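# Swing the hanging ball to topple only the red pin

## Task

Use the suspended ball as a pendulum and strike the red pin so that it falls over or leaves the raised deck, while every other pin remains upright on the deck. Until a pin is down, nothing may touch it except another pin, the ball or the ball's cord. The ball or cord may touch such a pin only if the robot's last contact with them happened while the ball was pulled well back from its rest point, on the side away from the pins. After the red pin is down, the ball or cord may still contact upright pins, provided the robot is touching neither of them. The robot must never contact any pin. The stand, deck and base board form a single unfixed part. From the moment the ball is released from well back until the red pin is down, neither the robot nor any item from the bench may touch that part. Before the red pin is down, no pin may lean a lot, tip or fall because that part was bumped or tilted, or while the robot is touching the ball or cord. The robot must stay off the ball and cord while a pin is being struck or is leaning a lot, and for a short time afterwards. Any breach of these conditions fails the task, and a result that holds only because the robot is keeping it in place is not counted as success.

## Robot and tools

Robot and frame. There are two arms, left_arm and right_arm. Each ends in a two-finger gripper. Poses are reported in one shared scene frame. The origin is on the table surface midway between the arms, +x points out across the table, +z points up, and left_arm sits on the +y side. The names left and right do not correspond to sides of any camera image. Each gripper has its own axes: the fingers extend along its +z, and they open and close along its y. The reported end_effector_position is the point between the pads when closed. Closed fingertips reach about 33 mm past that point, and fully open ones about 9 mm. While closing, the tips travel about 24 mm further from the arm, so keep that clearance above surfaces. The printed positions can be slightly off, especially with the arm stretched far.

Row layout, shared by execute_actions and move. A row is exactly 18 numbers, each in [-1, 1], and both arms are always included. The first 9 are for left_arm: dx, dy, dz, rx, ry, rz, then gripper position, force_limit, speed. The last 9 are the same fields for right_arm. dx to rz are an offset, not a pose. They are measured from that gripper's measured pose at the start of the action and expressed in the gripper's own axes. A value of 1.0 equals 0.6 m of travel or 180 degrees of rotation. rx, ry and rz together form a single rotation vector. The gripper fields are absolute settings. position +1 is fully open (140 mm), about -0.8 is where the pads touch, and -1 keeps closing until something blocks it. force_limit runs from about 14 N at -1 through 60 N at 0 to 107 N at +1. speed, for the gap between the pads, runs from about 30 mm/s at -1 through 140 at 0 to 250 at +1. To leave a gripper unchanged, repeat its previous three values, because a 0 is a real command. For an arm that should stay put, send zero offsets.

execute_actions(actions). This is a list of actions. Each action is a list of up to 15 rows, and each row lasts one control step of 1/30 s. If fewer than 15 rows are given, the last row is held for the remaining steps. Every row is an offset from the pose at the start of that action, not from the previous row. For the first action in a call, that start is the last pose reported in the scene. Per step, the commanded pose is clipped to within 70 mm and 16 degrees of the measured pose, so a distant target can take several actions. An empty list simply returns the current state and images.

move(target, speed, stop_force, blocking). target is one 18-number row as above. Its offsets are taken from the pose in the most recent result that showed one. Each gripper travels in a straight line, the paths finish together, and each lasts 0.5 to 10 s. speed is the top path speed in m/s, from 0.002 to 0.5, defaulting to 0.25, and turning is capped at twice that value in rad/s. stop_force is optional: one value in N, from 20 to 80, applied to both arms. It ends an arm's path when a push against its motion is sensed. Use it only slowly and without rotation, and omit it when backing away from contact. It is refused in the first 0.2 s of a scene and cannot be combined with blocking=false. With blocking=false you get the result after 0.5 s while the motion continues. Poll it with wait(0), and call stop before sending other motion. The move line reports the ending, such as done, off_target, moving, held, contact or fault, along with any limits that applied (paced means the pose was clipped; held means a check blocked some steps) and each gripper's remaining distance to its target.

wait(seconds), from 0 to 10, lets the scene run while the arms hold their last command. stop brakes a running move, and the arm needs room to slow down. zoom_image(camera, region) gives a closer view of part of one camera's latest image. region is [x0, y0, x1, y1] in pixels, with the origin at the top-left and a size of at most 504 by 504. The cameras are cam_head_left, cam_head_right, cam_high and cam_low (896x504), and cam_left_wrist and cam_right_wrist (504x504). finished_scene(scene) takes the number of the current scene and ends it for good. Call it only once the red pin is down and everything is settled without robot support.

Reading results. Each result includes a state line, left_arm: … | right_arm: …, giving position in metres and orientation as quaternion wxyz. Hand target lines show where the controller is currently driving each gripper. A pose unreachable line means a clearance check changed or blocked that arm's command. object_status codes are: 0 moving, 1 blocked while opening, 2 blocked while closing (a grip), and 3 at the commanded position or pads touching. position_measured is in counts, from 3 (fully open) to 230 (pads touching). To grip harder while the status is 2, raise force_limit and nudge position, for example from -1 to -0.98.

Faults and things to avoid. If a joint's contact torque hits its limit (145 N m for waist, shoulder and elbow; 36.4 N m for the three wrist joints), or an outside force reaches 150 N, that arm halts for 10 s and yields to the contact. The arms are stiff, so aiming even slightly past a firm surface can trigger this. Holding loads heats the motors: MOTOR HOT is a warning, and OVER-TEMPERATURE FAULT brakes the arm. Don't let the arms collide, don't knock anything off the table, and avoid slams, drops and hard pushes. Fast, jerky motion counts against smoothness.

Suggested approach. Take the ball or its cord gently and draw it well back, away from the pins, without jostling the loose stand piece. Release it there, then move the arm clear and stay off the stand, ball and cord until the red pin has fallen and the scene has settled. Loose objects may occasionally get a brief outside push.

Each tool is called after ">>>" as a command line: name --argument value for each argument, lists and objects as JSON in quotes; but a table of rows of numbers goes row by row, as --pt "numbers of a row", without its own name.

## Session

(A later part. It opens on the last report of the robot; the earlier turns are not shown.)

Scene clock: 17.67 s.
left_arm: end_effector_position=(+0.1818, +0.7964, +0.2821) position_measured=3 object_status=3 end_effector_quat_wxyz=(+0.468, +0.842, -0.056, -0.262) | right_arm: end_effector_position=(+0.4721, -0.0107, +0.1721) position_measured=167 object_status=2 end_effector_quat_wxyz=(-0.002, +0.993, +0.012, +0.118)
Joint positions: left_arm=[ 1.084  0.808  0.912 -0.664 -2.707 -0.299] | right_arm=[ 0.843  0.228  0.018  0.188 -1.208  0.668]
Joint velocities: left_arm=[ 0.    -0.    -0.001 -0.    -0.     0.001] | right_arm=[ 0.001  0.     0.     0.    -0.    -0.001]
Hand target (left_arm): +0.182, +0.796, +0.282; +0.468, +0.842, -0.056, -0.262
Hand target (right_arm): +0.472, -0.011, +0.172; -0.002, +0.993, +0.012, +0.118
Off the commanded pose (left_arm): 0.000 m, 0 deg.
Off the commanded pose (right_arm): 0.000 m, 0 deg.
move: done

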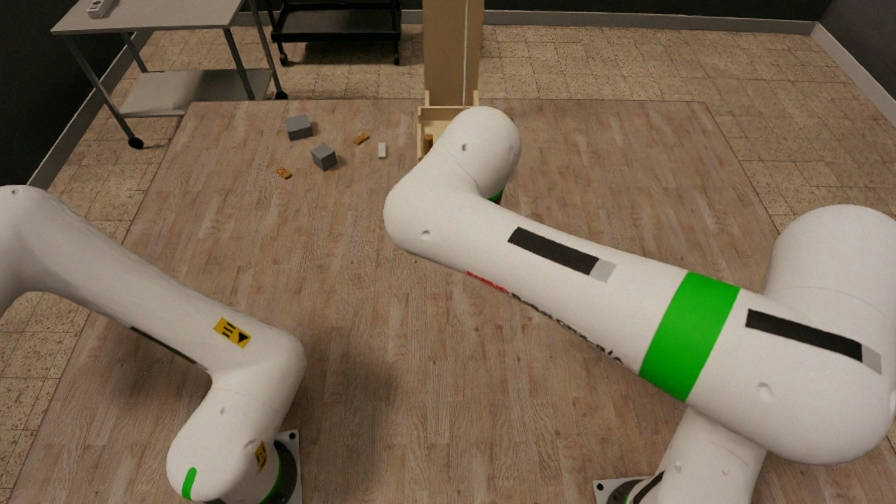

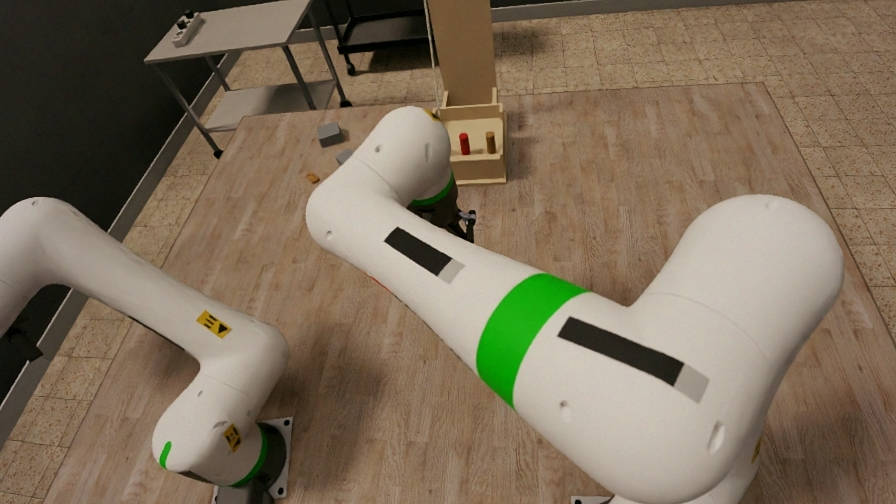

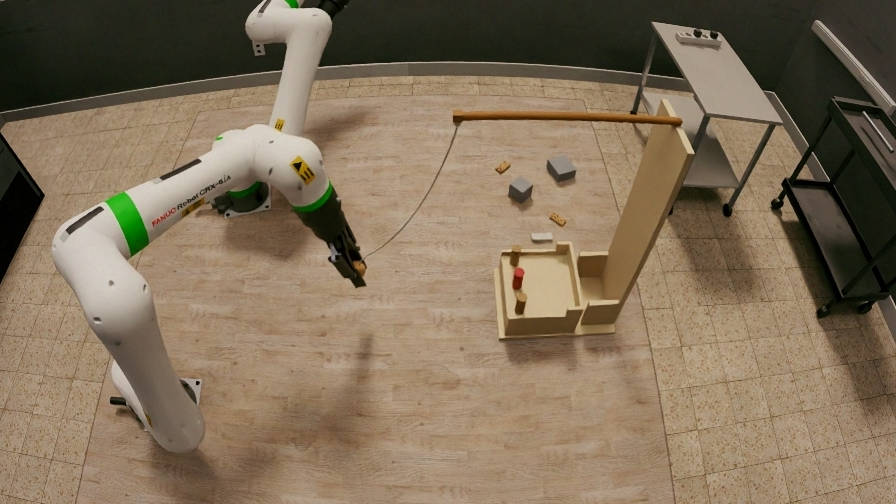

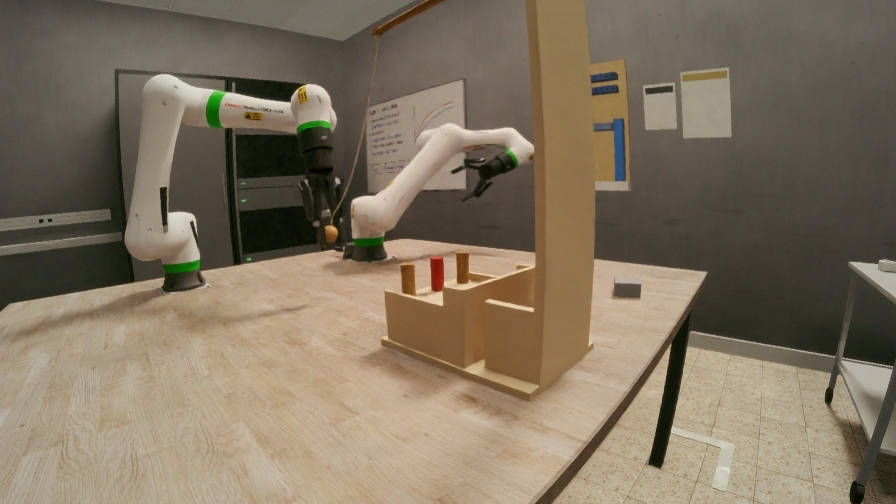

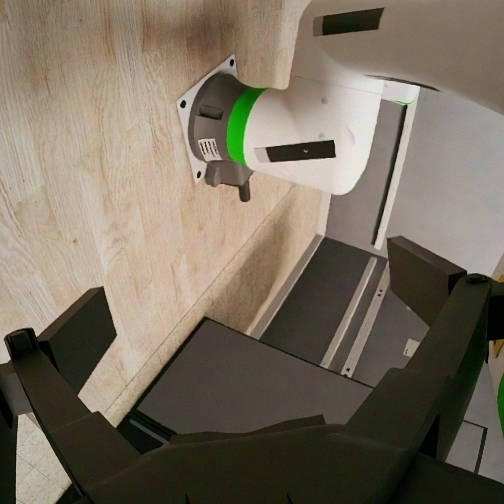

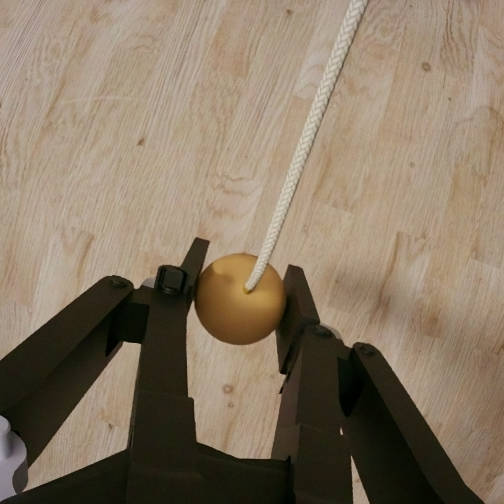

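Take up a little slack, then release.

>>> execute_actions --actions '[[[0,0,0,0,0,0,1,0,0,-0.02,0,0,0,0,0,-1,-1,-0.3]],[[0,0,0,0,0,0,1,0,0,0,0,0,0,0,0,-1,-1,-0.3]],[[0,0,0,0,0,0,1,0,0,0,0,0,0,0,0,1,-1,1]],[[0,0,0,0,0,0,1,0,0,-0.1,0,-0.1,0,0,0,1,-1,1]],[[0,0,0,0,0,0,1,0,0,-0.05,0,-0.05,0,0,0,1,-1,1]]]'

>>> wait --seconds 7

Scene clock: 23.70 s.
left_arm: end_effector_position=(+0.1818, +0.7964, +0.2821) position_measured=3 object_status=3 end_effector_quat_wxyz=(+0.468, +0.842, -0.056, -0.262) | right_arm: end_effector_position=(+0.3519, -0.0138, +0.2360) position_measured=3 object_status=3 end_effector_quat_wxyz=(-0.002, +0.993, +0.012, +0.118)
Joint positions: left_arm=[ 1.084  0.808  0.912 -0.664 -2.707 -0.299] | right_arm=[ 1.05  -0.022 -0.114  0.21  -1.365  0.483]
Joint velocities: left_arm=[-0.  0. -0.  0.  0. -0.] | right_arm=[ 0.001 -0.001 -0.001  0.001 -0.     0.001]
Hand target (left_arm): +0.182, +0.796, +0.282; +0.468, +0.842, -0.056, -0.262
Hand target (right_arm): +0.352, -0.014, +0.236; -0.002, +0.993, +0.012, +0.118
Off the commanded pose (left_arm): 0.000 m, 0 deg.
Off the commanded pose (right_arm): 0.000 m, 0 deg.

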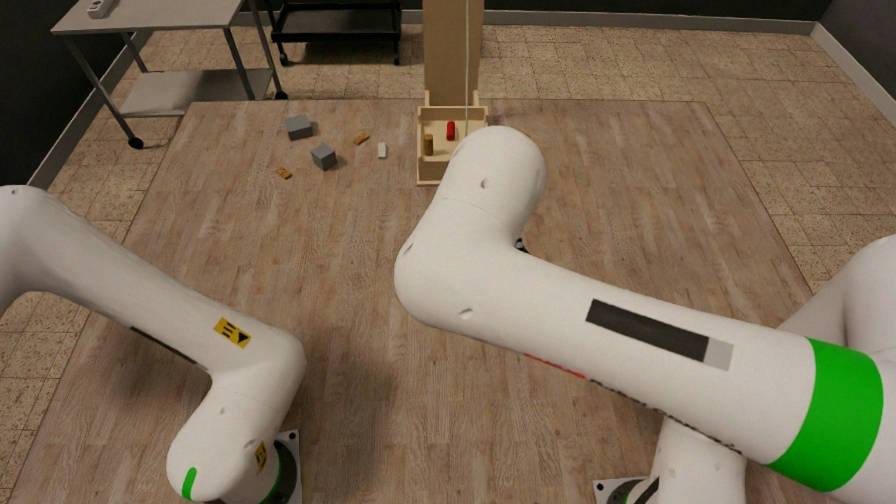

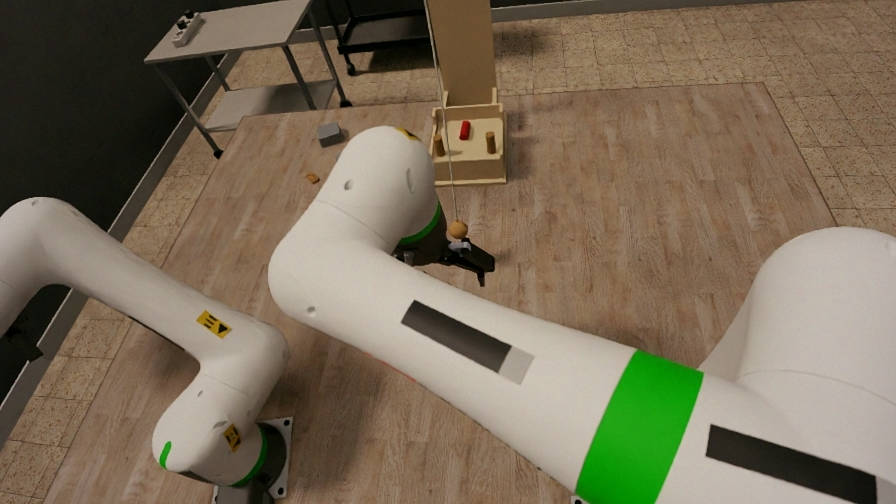

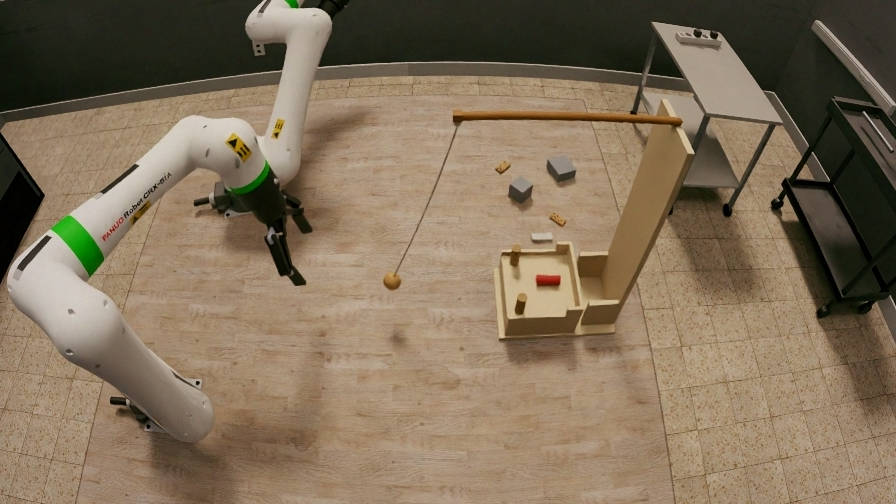

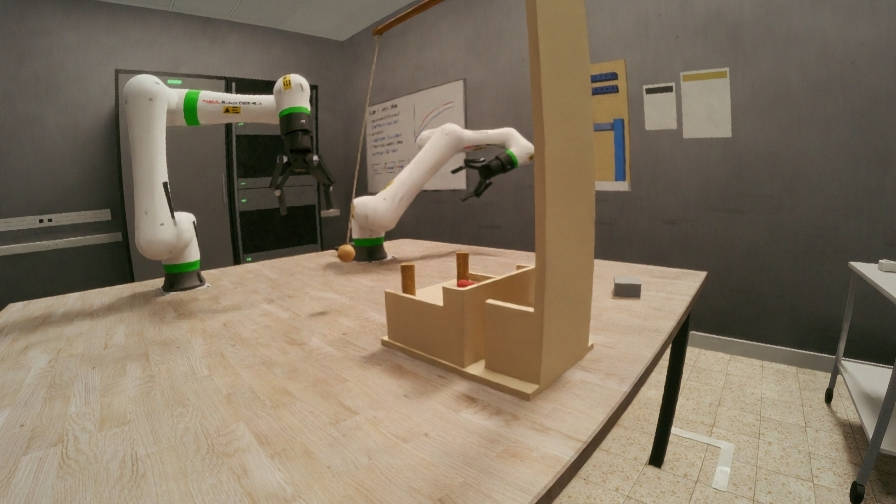

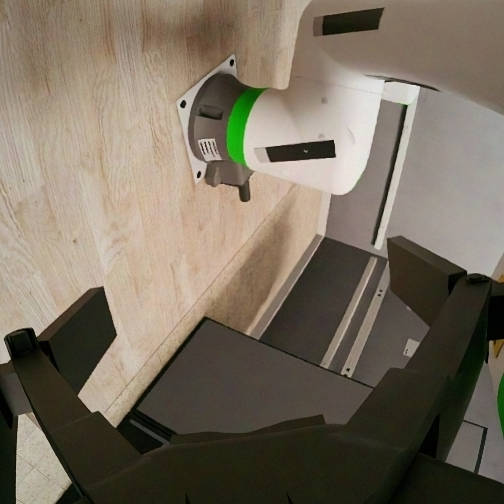

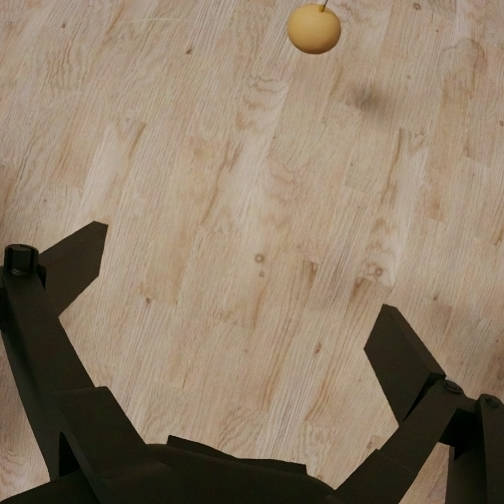

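Scene clock: 30.70 s.
left_arm: end_effector_position=(+0.1818, +0.7964, +0.2821) position_measured=3 object_status=3 end_effector_quat_wxyz=(+0.468, +0.842, -0.056, -0.262) | right_arm: end_effector_position=(+0.3519, -0.0138, +0.2360) position_measured=3 object_status=3 end_effector_quat_wxyz=(-0.002, +0.993, +0.012, +0.118)
Joint positions: left_arm=[ 1.084  0.808  0.912 -0.664 -2.707 -0.299] | right_arm=[ 1.05  -0.022 -0.114  0.21  -1.365  0.483]
Joint velocities: left_arm=[-0.    -0.    -0.001  0.001  0.002 -0.   ] | right_arm=[-0.     0.001 -0.001  0.     0.     0.001]
Hand target (left_arm): +0.182, +0.796, +0.282; +0.468, +0.842, -0.056, -0.262
Hand target (right_arm): +0.352, -0.014, +0.236; -0.002, +0.993, +0.012, +0.118
Off the commanded pose (left_arm): 0.000 m, 0 deg.
Off the commanded pose (right_arm): 0.000 m, 0 deg.
wait: 7.00 s; at rest by 0.17 s

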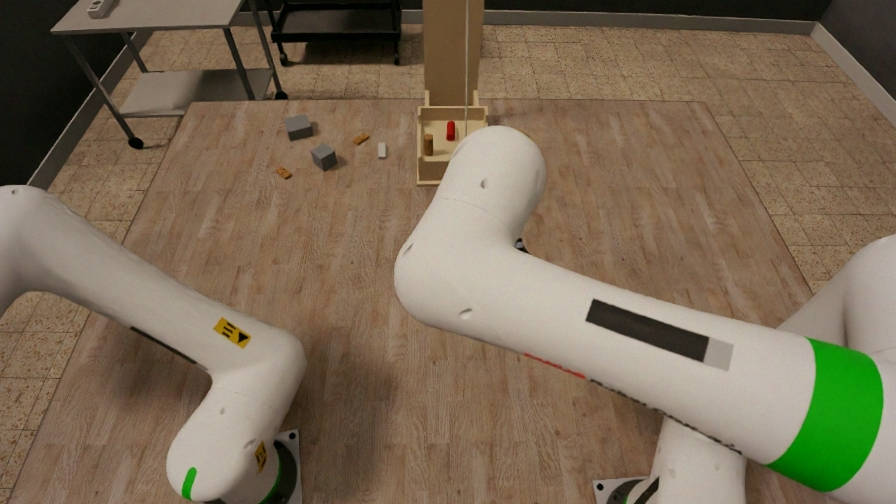

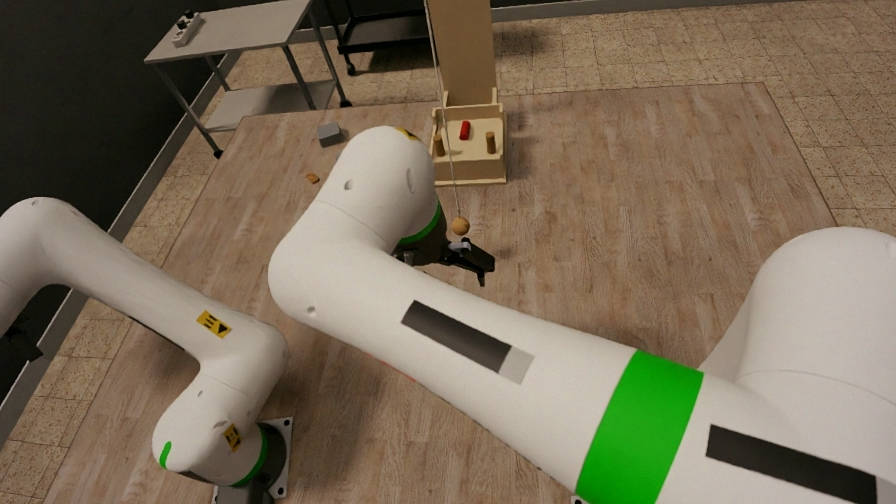

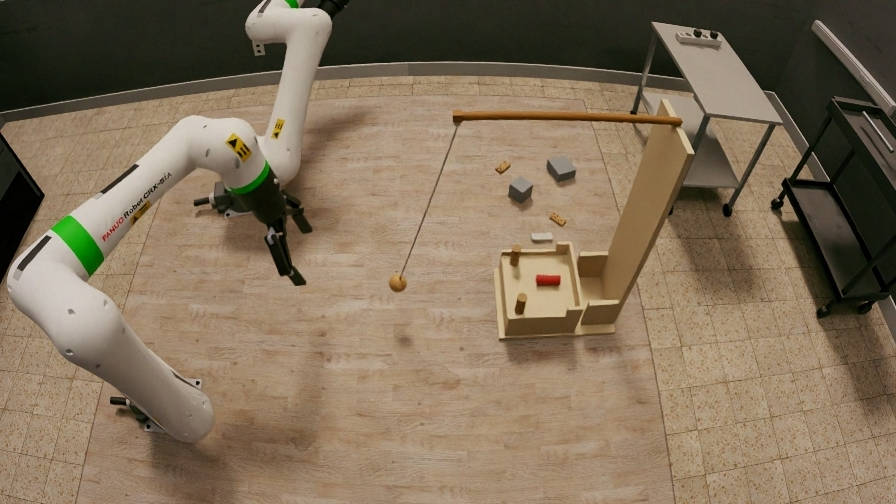

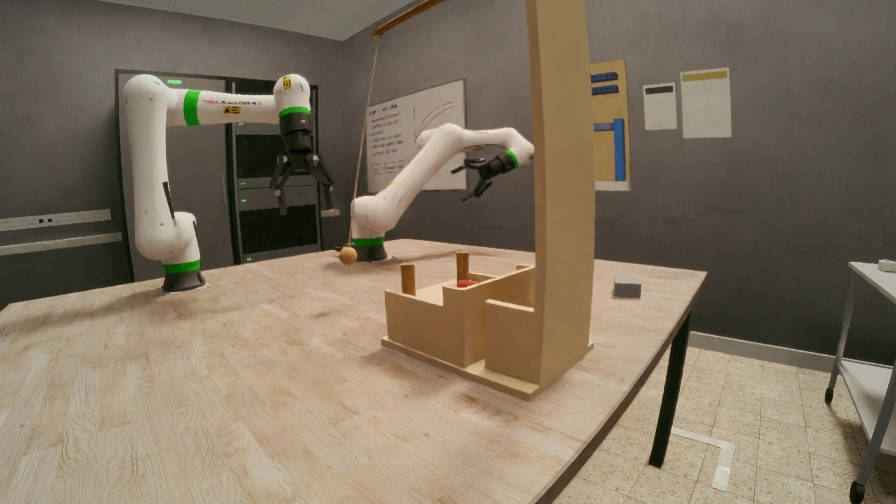

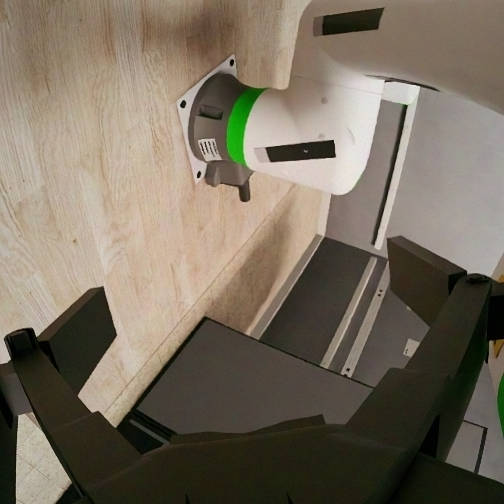

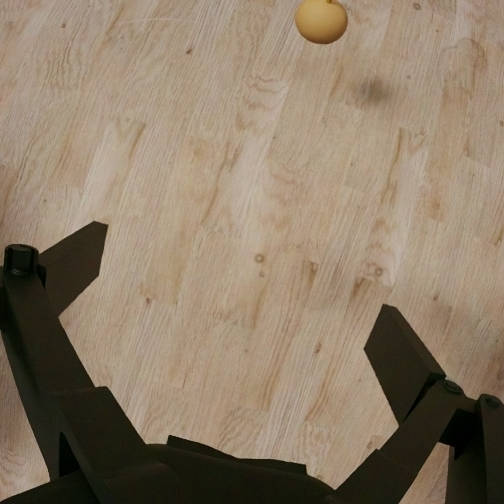

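>>> finished_scene --scene 2

The scene is finished: the task was done.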